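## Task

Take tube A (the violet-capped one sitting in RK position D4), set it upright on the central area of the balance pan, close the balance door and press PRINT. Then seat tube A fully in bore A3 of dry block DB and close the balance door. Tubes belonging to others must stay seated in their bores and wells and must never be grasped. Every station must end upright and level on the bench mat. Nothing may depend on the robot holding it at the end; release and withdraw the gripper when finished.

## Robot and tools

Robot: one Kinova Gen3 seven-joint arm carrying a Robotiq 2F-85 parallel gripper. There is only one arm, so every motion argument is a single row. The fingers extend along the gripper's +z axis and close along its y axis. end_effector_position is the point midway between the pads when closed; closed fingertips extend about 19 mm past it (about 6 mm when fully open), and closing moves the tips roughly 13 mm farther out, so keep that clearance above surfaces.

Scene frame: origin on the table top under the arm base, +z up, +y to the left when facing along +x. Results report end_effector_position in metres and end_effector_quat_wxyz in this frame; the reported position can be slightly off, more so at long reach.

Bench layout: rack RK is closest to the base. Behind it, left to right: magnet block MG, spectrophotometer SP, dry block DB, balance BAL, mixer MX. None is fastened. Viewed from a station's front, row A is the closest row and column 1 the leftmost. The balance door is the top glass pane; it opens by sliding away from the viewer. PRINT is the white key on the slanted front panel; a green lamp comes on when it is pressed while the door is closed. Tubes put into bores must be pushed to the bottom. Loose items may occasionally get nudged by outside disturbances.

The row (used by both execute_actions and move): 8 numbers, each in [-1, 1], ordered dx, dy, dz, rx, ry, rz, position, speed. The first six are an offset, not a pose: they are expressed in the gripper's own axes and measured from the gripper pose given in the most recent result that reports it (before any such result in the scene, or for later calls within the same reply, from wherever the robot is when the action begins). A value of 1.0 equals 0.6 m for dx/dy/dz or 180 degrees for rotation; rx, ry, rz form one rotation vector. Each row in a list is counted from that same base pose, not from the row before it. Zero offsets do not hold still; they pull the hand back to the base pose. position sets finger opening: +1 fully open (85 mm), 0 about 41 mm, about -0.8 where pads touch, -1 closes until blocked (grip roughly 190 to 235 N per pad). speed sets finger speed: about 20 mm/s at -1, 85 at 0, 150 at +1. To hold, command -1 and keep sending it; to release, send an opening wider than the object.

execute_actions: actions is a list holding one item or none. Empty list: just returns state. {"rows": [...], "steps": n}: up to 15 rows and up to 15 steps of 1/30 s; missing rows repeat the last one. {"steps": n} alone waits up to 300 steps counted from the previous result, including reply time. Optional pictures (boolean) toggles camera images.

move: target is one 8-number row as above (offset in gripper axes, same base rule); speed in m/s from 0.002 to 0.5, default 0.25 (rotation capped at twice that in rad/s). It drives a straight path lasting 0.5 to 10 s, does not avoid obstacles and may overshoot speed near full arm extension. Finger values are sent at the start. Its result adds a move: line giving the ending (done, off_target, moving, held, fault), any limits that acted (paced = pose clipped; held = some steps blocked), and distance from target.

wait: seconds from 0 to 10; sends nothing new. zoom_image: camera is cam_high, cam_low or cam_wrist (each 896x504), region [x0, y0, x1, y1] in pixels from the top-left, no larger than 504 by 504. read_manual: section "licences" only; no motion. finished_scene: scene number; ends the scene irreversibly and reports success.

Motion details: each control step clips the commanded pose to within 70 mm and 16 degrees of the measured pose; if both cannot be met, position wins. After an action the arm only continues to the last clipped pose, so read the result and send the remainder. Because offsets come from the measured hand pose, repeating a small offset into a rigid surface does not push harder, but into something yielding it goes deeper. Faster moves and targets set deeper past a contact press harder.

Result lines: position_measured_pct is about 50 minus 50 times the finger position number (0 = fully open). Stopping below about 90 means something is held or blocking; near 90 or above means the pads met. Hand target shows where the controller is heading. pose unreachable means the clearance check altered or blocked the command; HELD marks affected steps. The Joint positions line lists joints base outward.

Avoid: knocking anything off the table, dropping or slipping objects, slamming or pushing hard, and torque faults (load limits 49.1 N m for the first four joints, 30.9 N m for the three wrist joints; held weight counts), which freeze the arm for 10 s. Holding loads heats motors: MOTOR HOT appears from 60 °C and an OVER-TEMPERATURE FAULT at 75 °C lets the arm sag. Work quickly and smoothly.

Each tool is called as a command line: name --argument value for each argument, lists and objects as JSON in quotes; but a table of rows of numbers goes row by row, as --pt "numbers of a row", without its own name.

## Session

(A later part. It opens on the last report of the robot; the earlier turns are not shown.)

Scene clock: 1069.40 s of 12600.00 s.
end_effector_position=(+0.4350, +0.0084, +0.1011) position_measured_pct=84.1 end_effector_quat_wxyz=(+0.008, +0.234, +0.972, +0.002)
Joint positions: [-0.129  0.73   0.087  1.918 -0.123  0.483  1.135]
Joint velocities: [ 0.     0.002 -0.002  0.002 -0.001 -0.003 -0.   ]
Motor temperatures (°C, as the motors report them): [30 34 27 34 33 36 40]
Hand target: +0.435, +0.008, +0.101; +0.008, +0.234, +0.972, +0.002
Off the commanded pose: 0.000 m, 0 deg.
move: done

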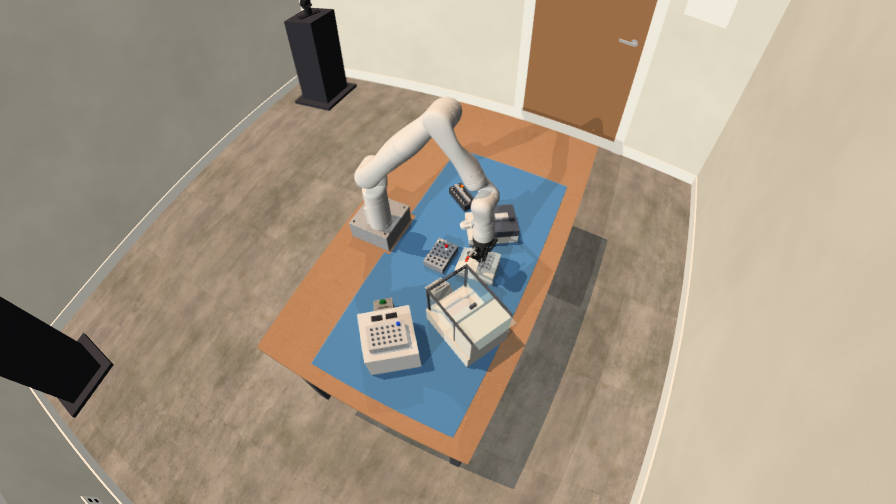

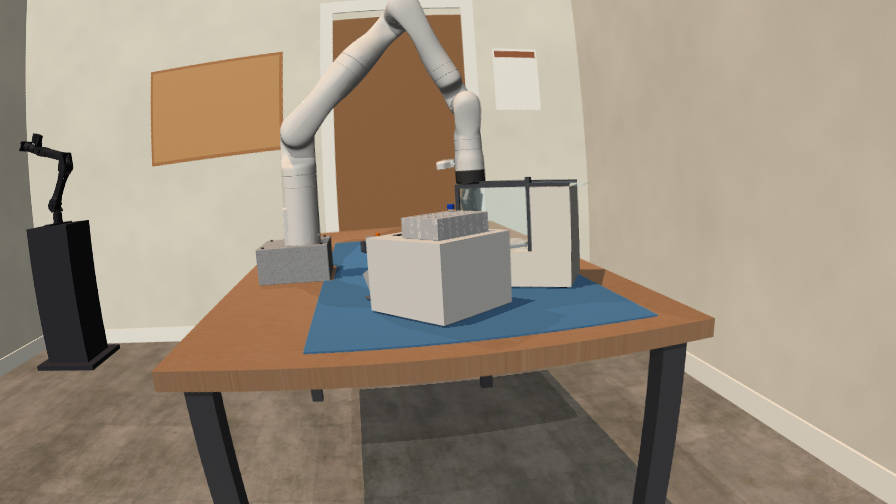

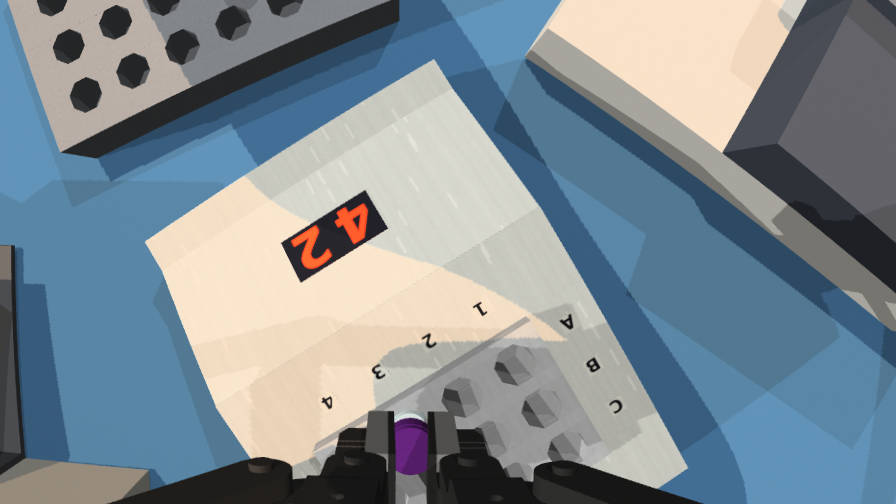

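move --target '[0,0,0.012,0,0,0,-1,0]' --speed 0.004

Scene clock: 1073.30 s of 12600.00 s.
end_effector_position=(+0.4357, +0.0083, +0.0996) position_measured_pct=84.1 end_effector_quat_wxyz=(+0.011, +0.235, +0.972, +0.003)
Joint positions: [-0.127  0.733  0.085  1.922 -0.125  0.473  1.136]
Joint velocities: [ 0.    -0.     0.     0.001 -0.    -0.001  0.   ]
Motor temperatures (°C, as the motors report them): [30 34 27 34 33 36 40]
Hand target: +0.435, +0.008, +0.094; +0.008, +0.234, +0.972, +0.002
Off the commanded pose: 0.006 m, 0 deg.
move: off_target

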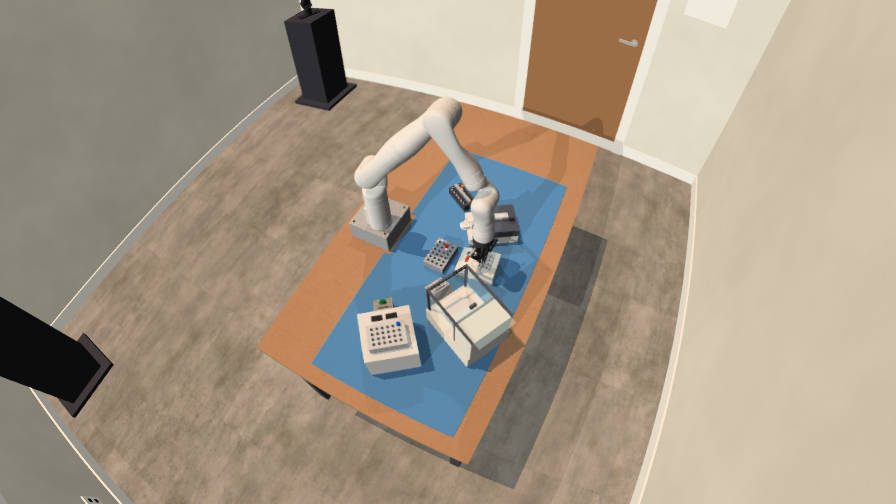

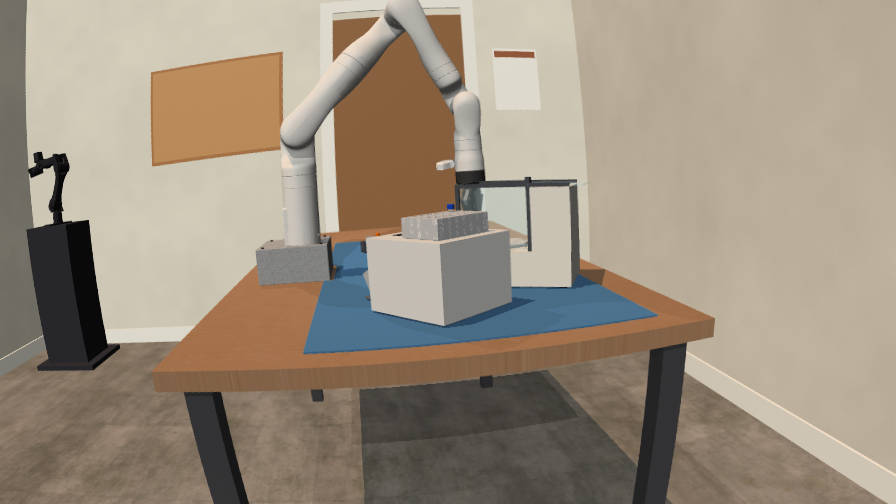

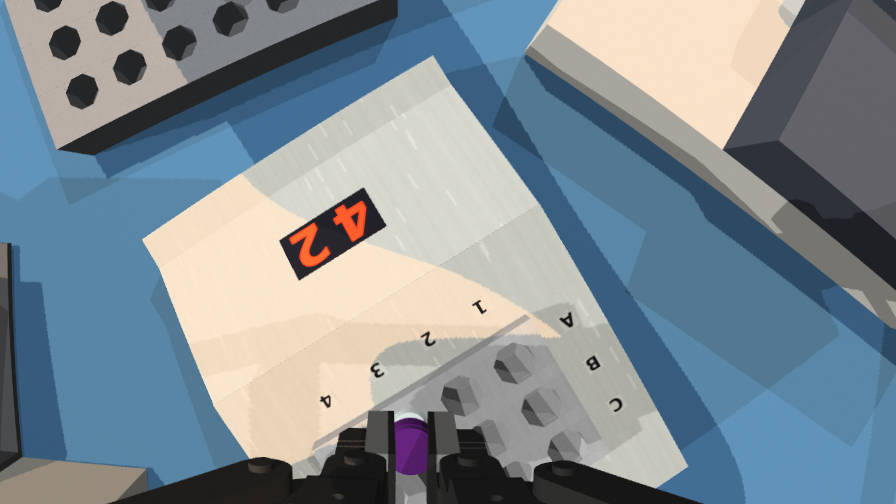

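move --target '[0,0,-0.001,0,0,0,-0.3,0]' --speed 0.01

move --target '[0,0,-0.08,0,0,0,-0.3,0]' --speed 0.06

zoom_image --camera "cam_wrist" --region '[250,250,650,504]'

Scene clock: 1078.53 s of 12600.00 s.
end_effector_position=(+0.4357, +0.0083, +0.1002) position_measured_pct=65.1 end_effector_quat_wxyz=(+0.011, +0.235, +0.972, +0.003)
Joint positions: [-0.127  0.731  0.085  1.922 -0.125  0.474  1.136]
Joint velocities: [-0.    -0.     0.001  0.001 -0.001  0.001  0.001]
Motor temperatures (°C, as the motors report them): [30 34 27 34 33 36 40]
Hand target: +0.436, +0.008, +0.100; +0.011, +0.235, +0.972, +0.003
Off the commanded pose: 0.000 m, 0 deg.
move: done

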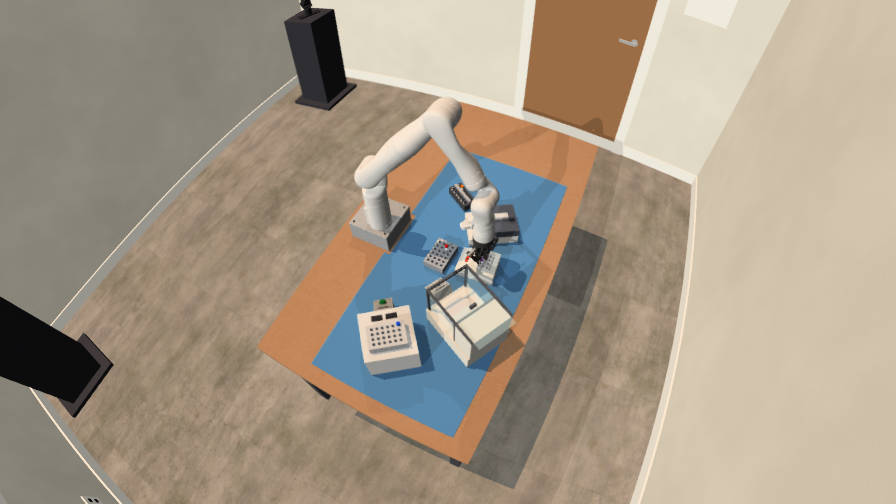

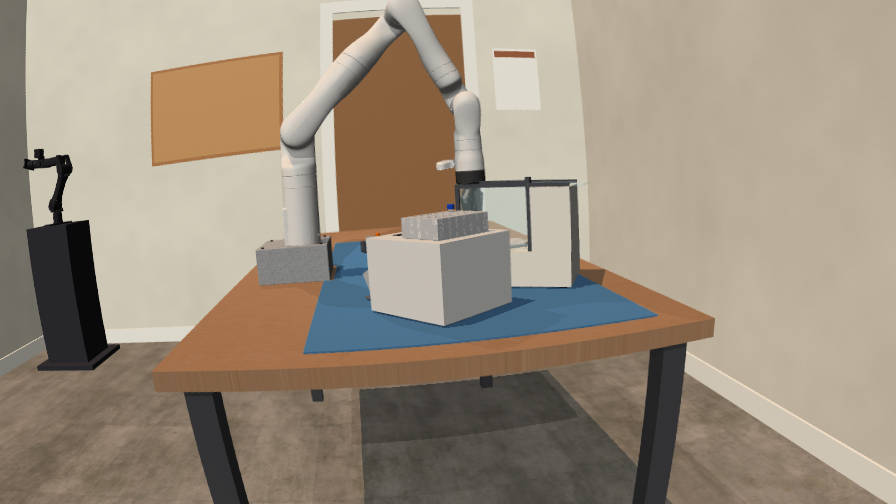

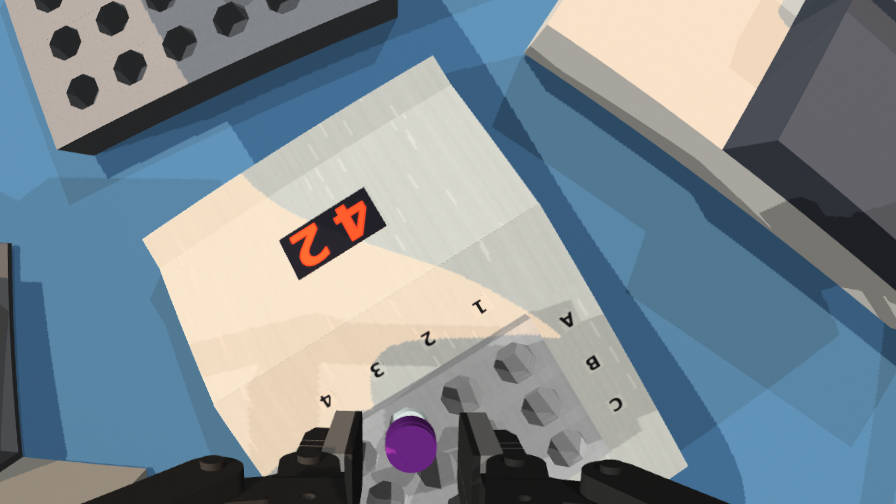

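Scene clock: 1079.70 s of 12600.00 s.
end_effector_position=(+0.4345, +0.0082, +0.1479) position_measured_pct=65.1 end_effector_quat_wxyz=(+0.010, +0.235, +0.972, +0.003)
Joint positions: [-0.142  0.628  0.105  1.902 -0.111  0.598  1.124]
Joint velocities: [-0.001 -0.004  0.    -0.001  0.001  0.003 -0.001]
Motor temperatures (°C, as the motors report them): [30 34 27 34 33 36 40]
Hand target: +0.435, +0.008, +0.148; +0.011, +0.235, +0.972, +0.003
Off the commanded pose: 0.000 m, 0 deg.
move: done

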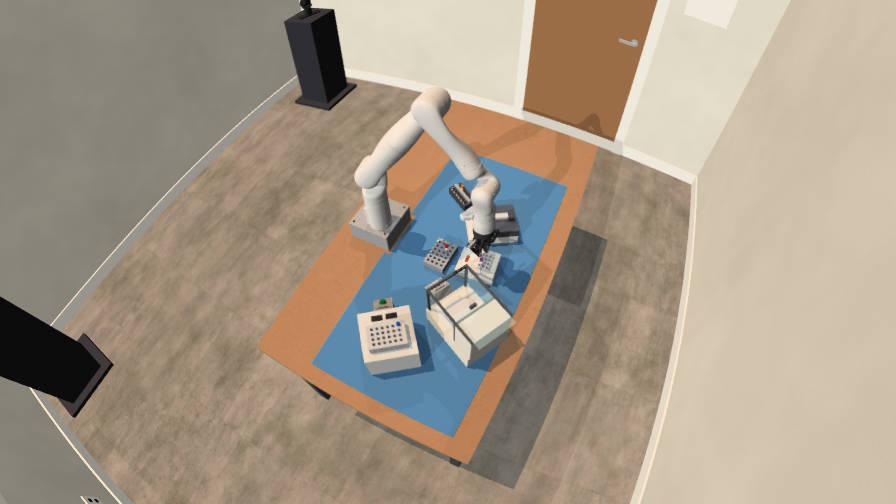

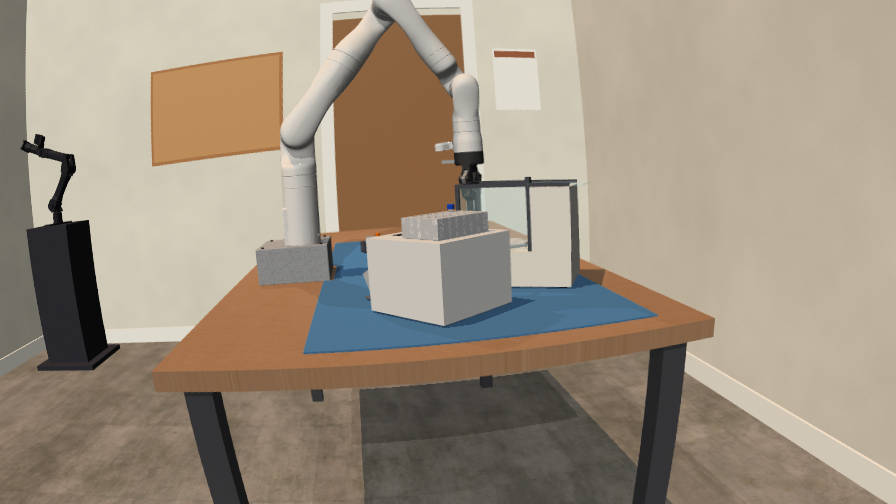

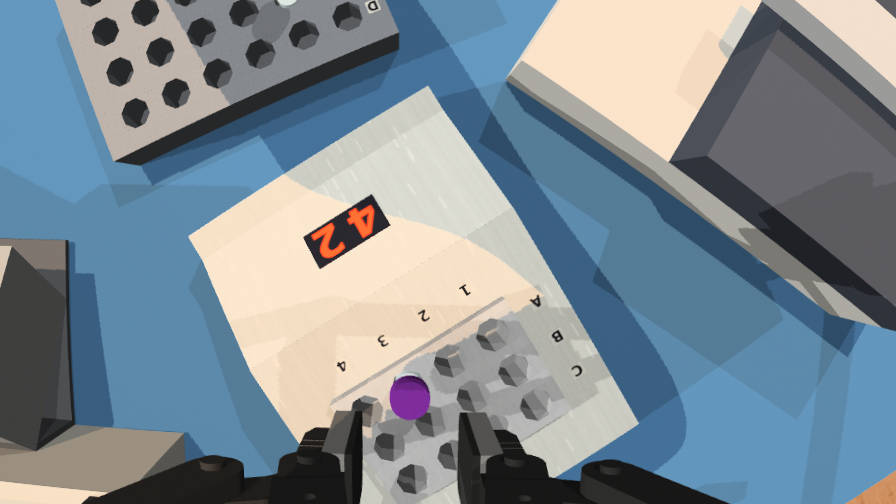

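Region (250, 250, 650, 504) of cam_wrist's 896x504 image, scaled by 1.260; it fills the top 320 rows of this view, and the rest is white.

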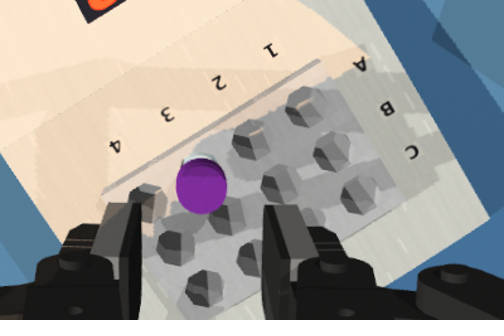

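move --target '[-0.002,0,0,0,0,0,-1,0.5]' --speed 0.01

move --target '[0,0,0.045,0,0,0,-1,0]' --speed 0.007

Scene clock: 1086.53 s of 12600.00 s.
end_effector_position=(+0.4355, +0.0077, +0.1480) position_measured_pct=91.7 end_effector_quat_wxyz=(+0.010, +0.235, +0.972, +0.003)
Joint positions: [-0.14   0.629  0.105  1.899 -0.111  0.6    1.125]
Joint velocities: [ 0.     0.    -0.     0.001 -0.002  0.001 -0.   ]
Motor temperatures (°C, as the motors report them): [30 34 27 34 33 36 40]
Hand target: +0.436, +0.008, +0.148; +0.010, +0.235, +0.972, +0.003
Off the commanded pose: 0.000 m, 0 deg.
move: done

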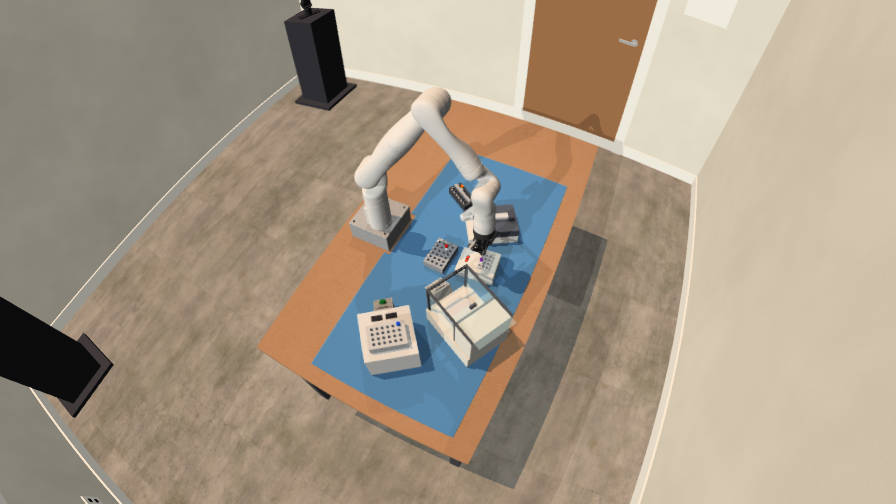

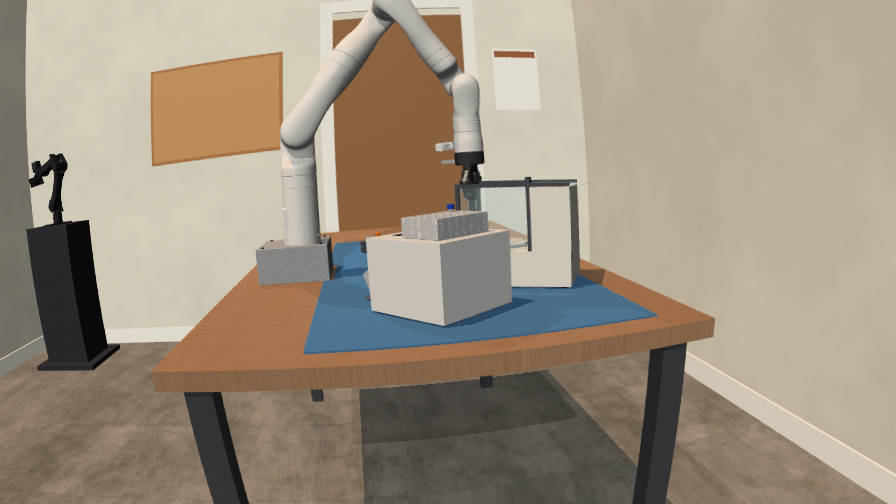

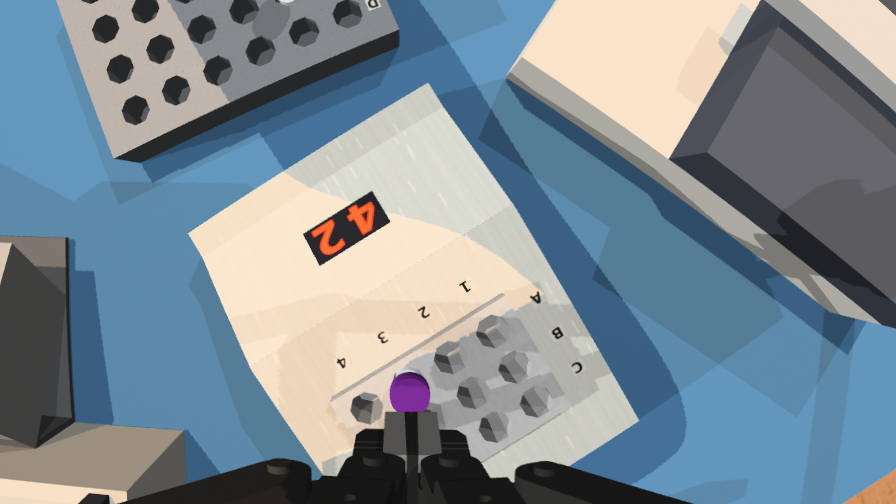

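Scene clock: 1090.60 s of 12600.00 s.
end_effector_position=(+0.4362, +0.0077, +0.1211) position_measured_pct=91.7 end_effector_quat_wxyz=(+0.010, +0.235, +0.972, +0.003)
Joint positions: [-0.132  0.686  0.094  1.912 -0.119  0.529  1.132]
Joint velocities: [ 0.     0.002  0.     0.001 -0.002 -0.001  0.   ]
Motor temperatures (°C, as the motors report them): [30 34 27 34 33 36 40]
Hand target: +0.436, +0.008, +0.121; +0.010, +0.235, +0.972, +0.003
Off the commanded pose: 0.000 m, 0 deg.
move: done

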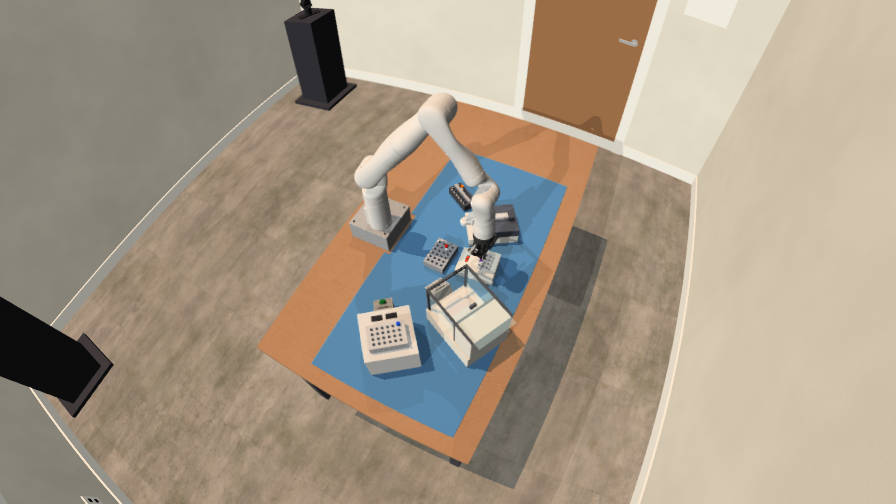

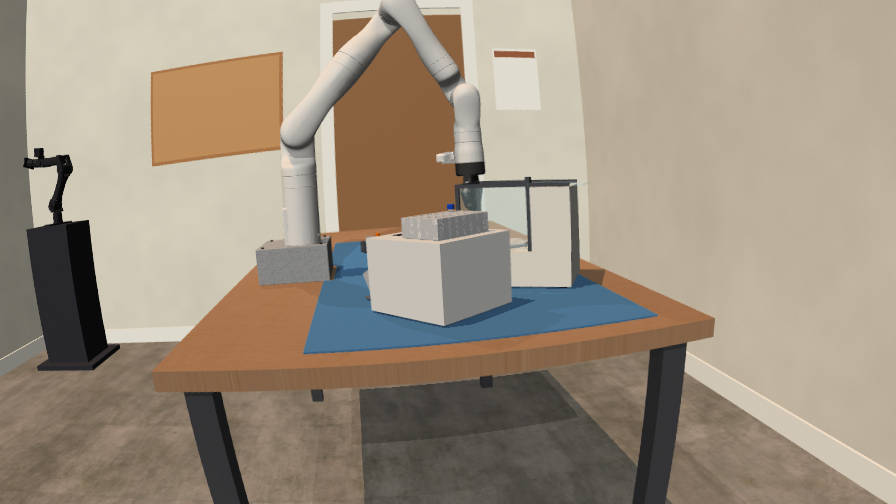

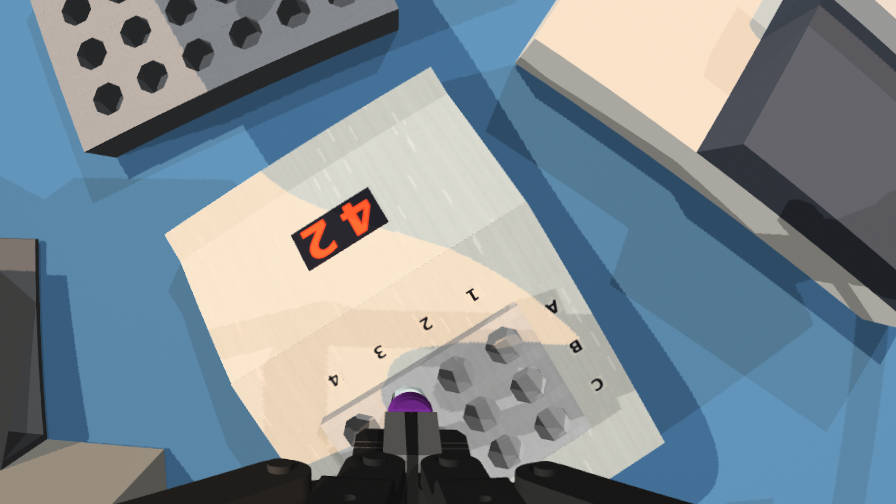

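move --target '[0,0,0.02,0,0,0,-1,0]' --speed 0.004

Scene clock: 1095.57 s of 12600.00 s.
end_effector_position=(+0.4366, +0.0077, +0.1097) position_measured_pct=91.7 end_effector_quat_wxyz=(+0.011, +0.235, +0.972, +0.003)
Joint positions: [-0.128  0.711  0.089  1.916 -0.122  0.5    1.135]
Joint velocities: [ 0.    -0.    -0.001  0.    -0.001 -0.     0.001]
Motor temperatures (°C, as the motors report them): [30 34 27 34 33 36 40]
Hand target: +0.436, +0.008, +0.109; +0.010, +0.235, +0.972, +0.003
Off the commanded pose: 0.001 m, 0 deg.
move: done

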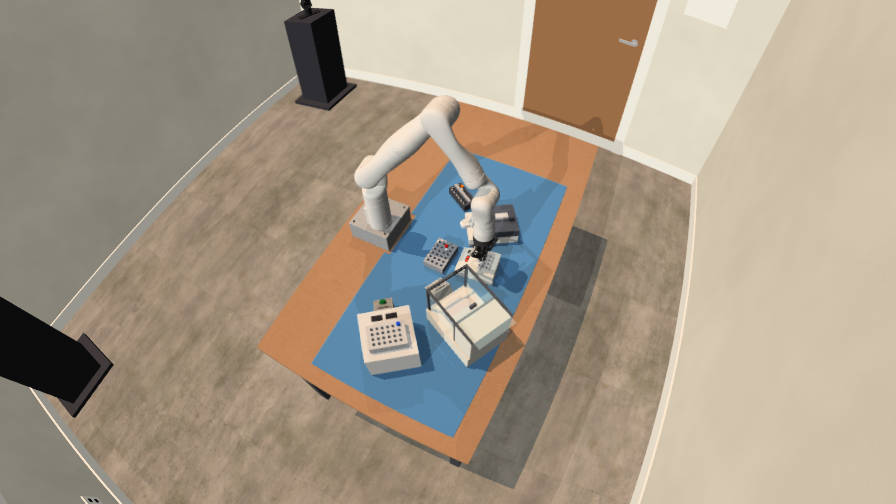

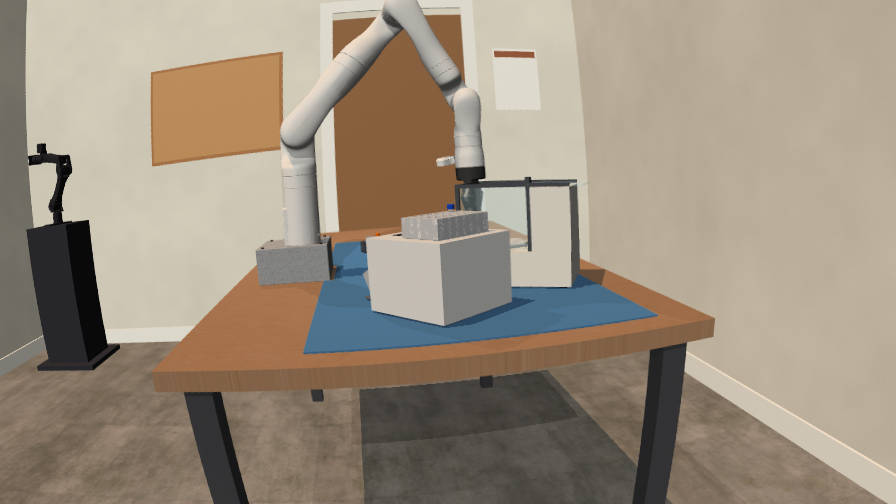

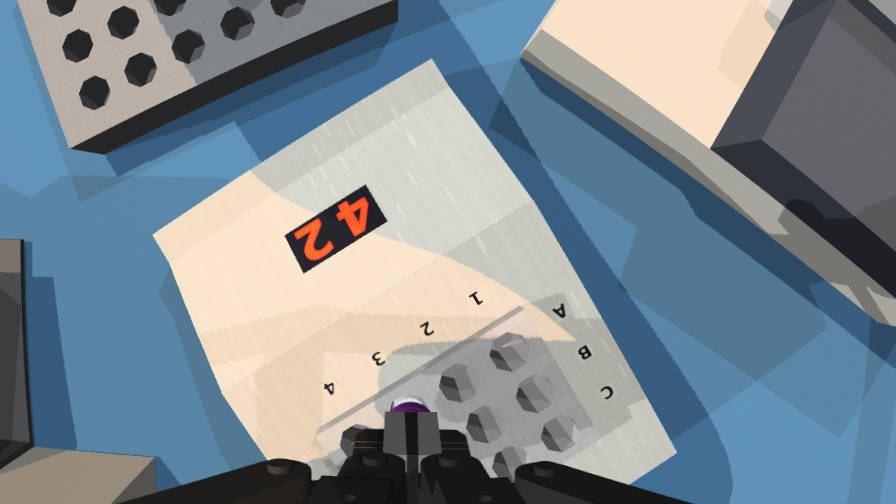

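move --target '[0,0,0.008,0,0,0,-1,0]' --speed 0.004

Scene clock: 1101.13 s of 12600.00 s.
end_effector_position=(+0.4380, +0.0076, +0.1091) position_measured_pct=91.7 end_effector_quat_wxyz=(+0.013, +0.235, +0.972, +0.004)
Joint positions: [-0.127  0.712  0.088  1.917 -0.123  0.492  1.136]
Joint velocities: [ 0.    -0.    -0.001 -0.001  0.    -0.    -0.001]
Motor temperatures (°C, as the motors report them): [30 34 27 34 33 36 40]
Hand target: +0.437, +0.008, +0.105; +0.011, +0.235, +0.972, +0.003
Off the commanded pose: 0.004 m, 0 deg.
move: off_target

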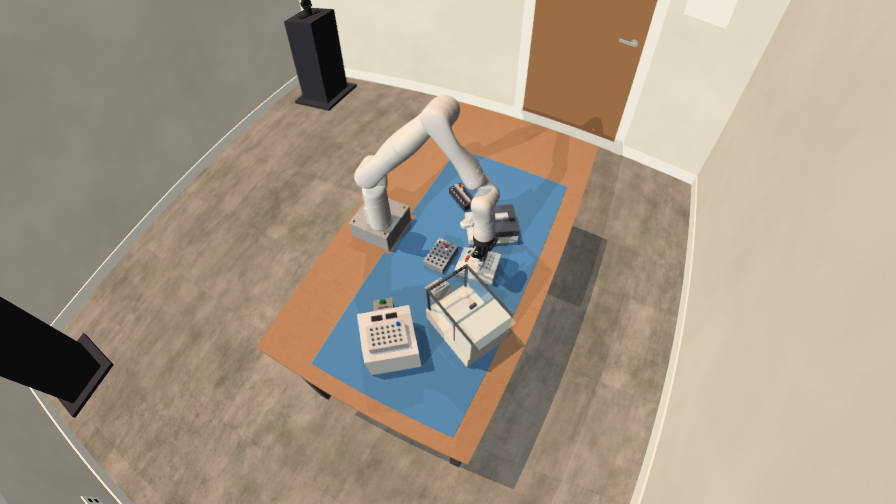

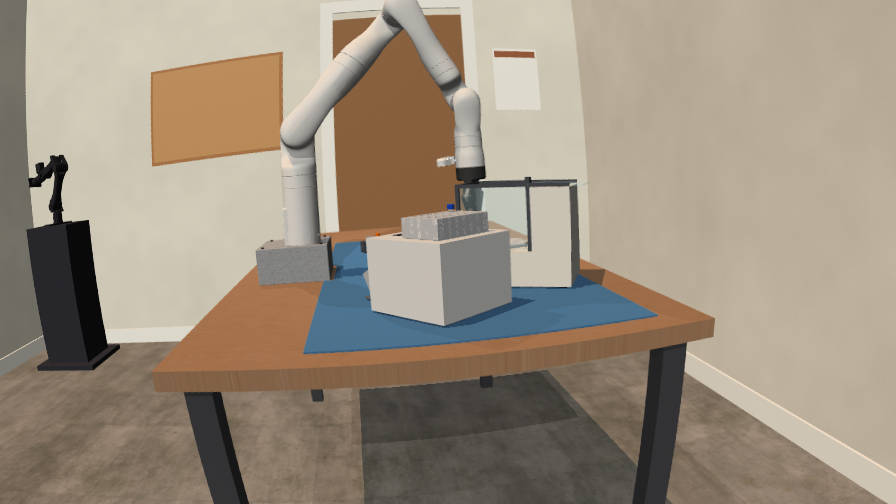

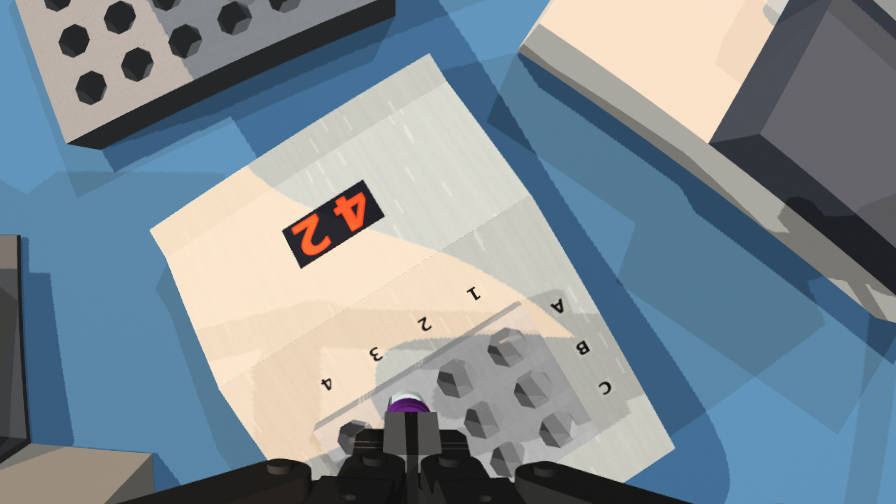

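move --target '[0,0,-0.3,0.0035,0.0038,0,-0.1,0]' --speed 0.12

Scene clock: 1111.03 s of 12600.00 s.
end_effector_position=(+0.4325, +0.0074, +0.2886) position_measured_pct=54.8 end_effector_quat_wxyz=(+0.006, +0.235, +0.972, +0.000)
Joint positions: [-0.174  0.394  0.146  1.728 -0.064  1.014  1.084]
Joint velocities: [-0.001 -0.003  0.    -0.004  0.     0.003 -0.001]
Motor temperatures (°C, as the motors report them): [30 34 27 34 33 36 40]
Hand target: +0.433, +0.007, +0.289; +0.006, +0.235, +0.972, +0.000
Off the commanded pose: 0.001 m, 0 deg.
move: done

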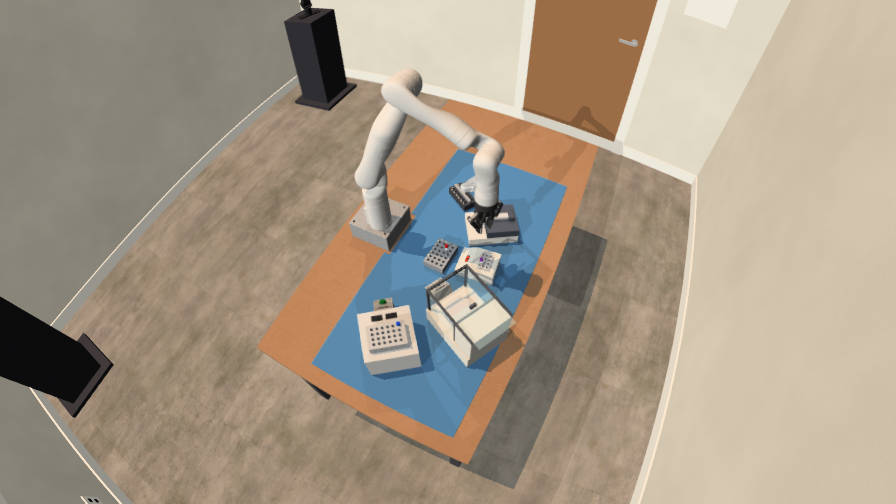

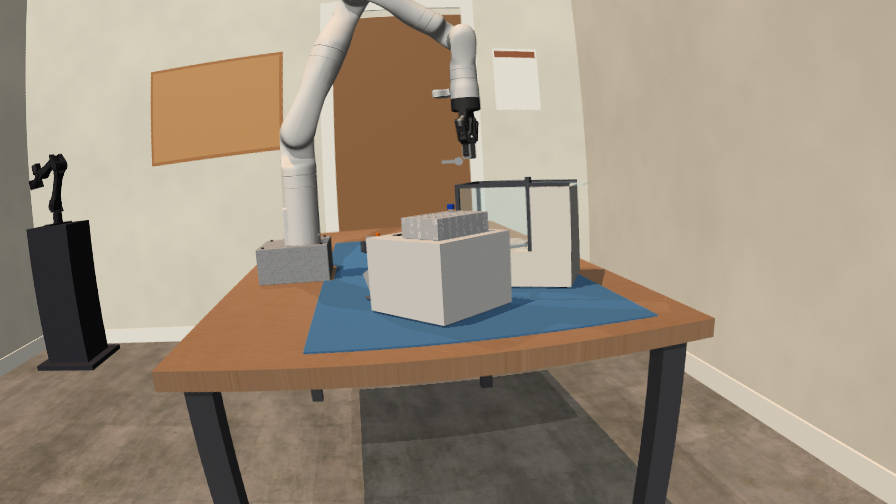

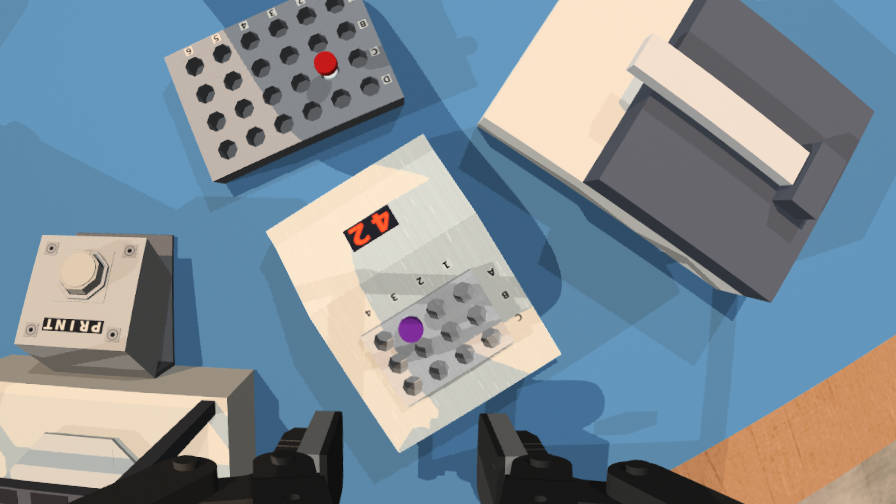

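move --target '[-0.3177,-0.317,0,0,0,0,-0.1,0]' --speed 0.15

Scene clock: 1116.80 s of 12600.00 s.
end_effector_position=(+0.5167, -0.2476, +0.2910) position_measured_pct=54.8 end_effector_quat_wxyz=(+0.007, +0.235, +0.972, +0.001)
Joint positions: [ 0.314  0.704  0.194  1.185 -0.136  1.255  1.594]
Joint velocities: [ 0.005  0.008 -0.    -0.005 -0.002  0.003  0.001]
Motor temperatures (°C, as the motors report them): [30 34 27 34 33 36 40]
Hand target: +0.517, -0.248, +0.291; +0.006, +0.235, +0.972, +0.001
Off the commanded pose: 0.002 m, 0 deg.
move: done

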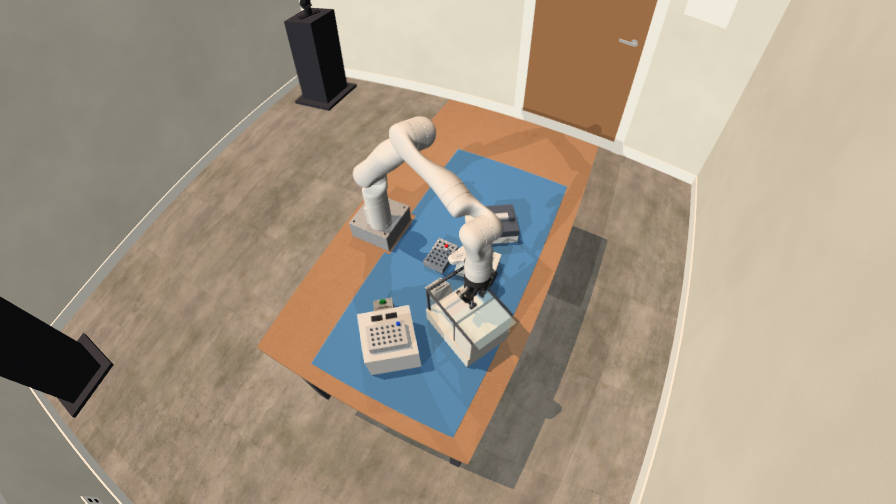

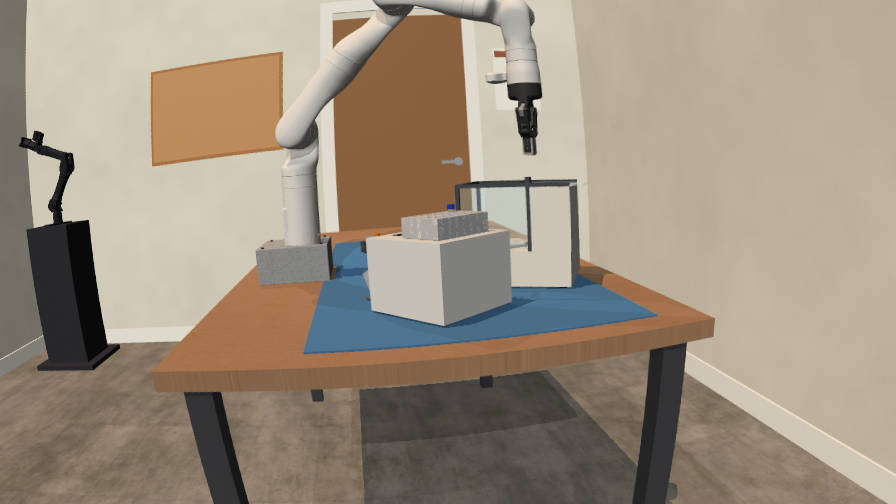

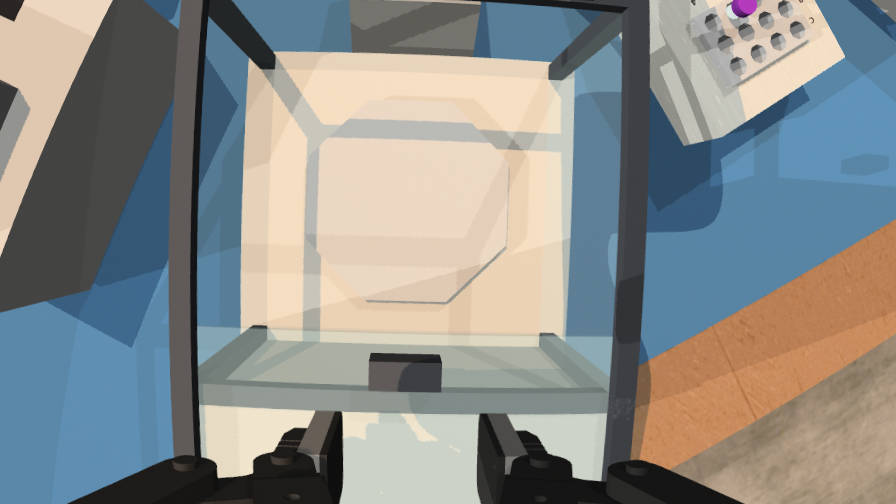

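move --target '[0,-0.002,0.048,0,0,0,-0.1,0]' --speed 0.04

Scene clock: 1121.03 s of 12600.00 s.
end_effector_position=(+0.5165, -0.2488, +0.2623) position_measured_pct=54.8 end_effector_quat_wxyz=(+0.007, +0.235, +0.972, +0.001)
Joint positions: [ 0.317  0.729  0.189  1.233 -0.14   1.182  1.601]
Joint velocities: [ 0.     0.001  0.002  0.003  0.001 -0.003  0.001]
Motor temperatures (°C, as the motors report them): [30 34 27 34 33 36 40]
Hand target: +0.517, -0.249, +0.262; +0.007, +0.235, +0.972, +0.001
Off the commanded pose: 0.000 m, 0 deg.
move: done

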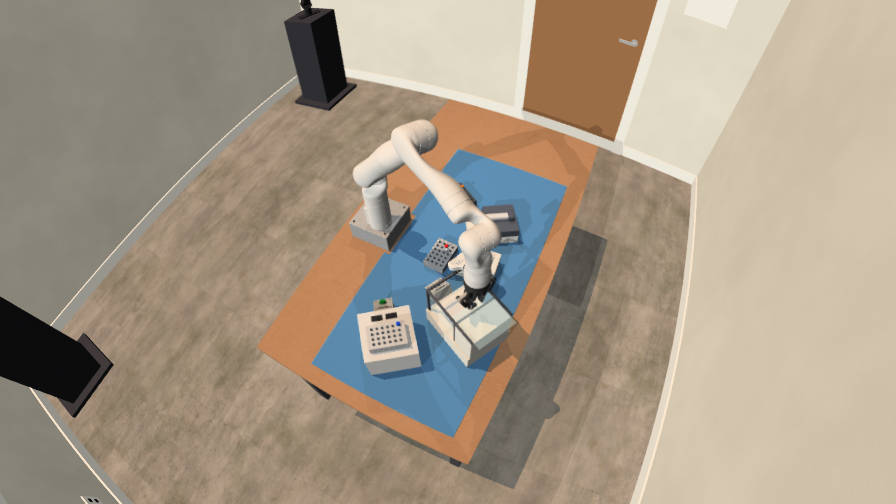

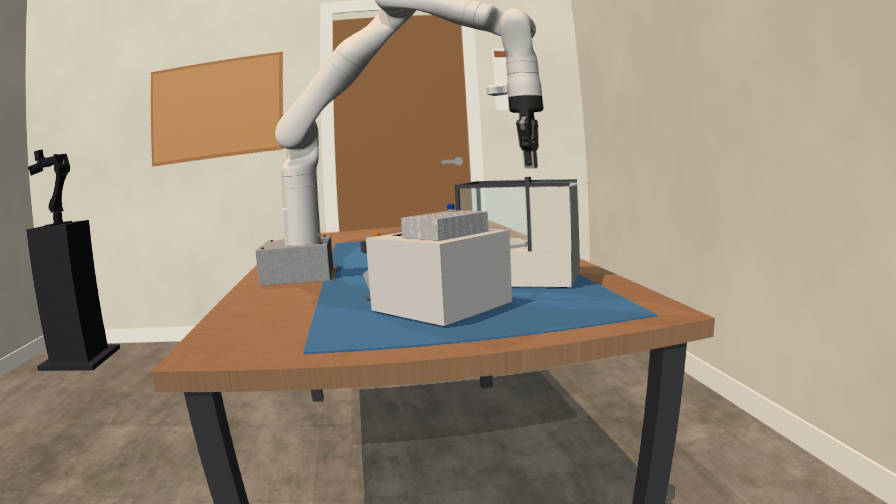

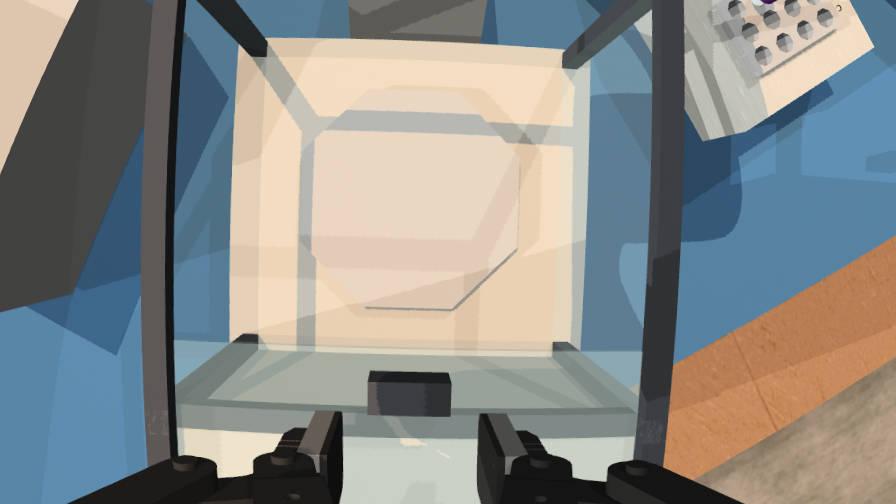

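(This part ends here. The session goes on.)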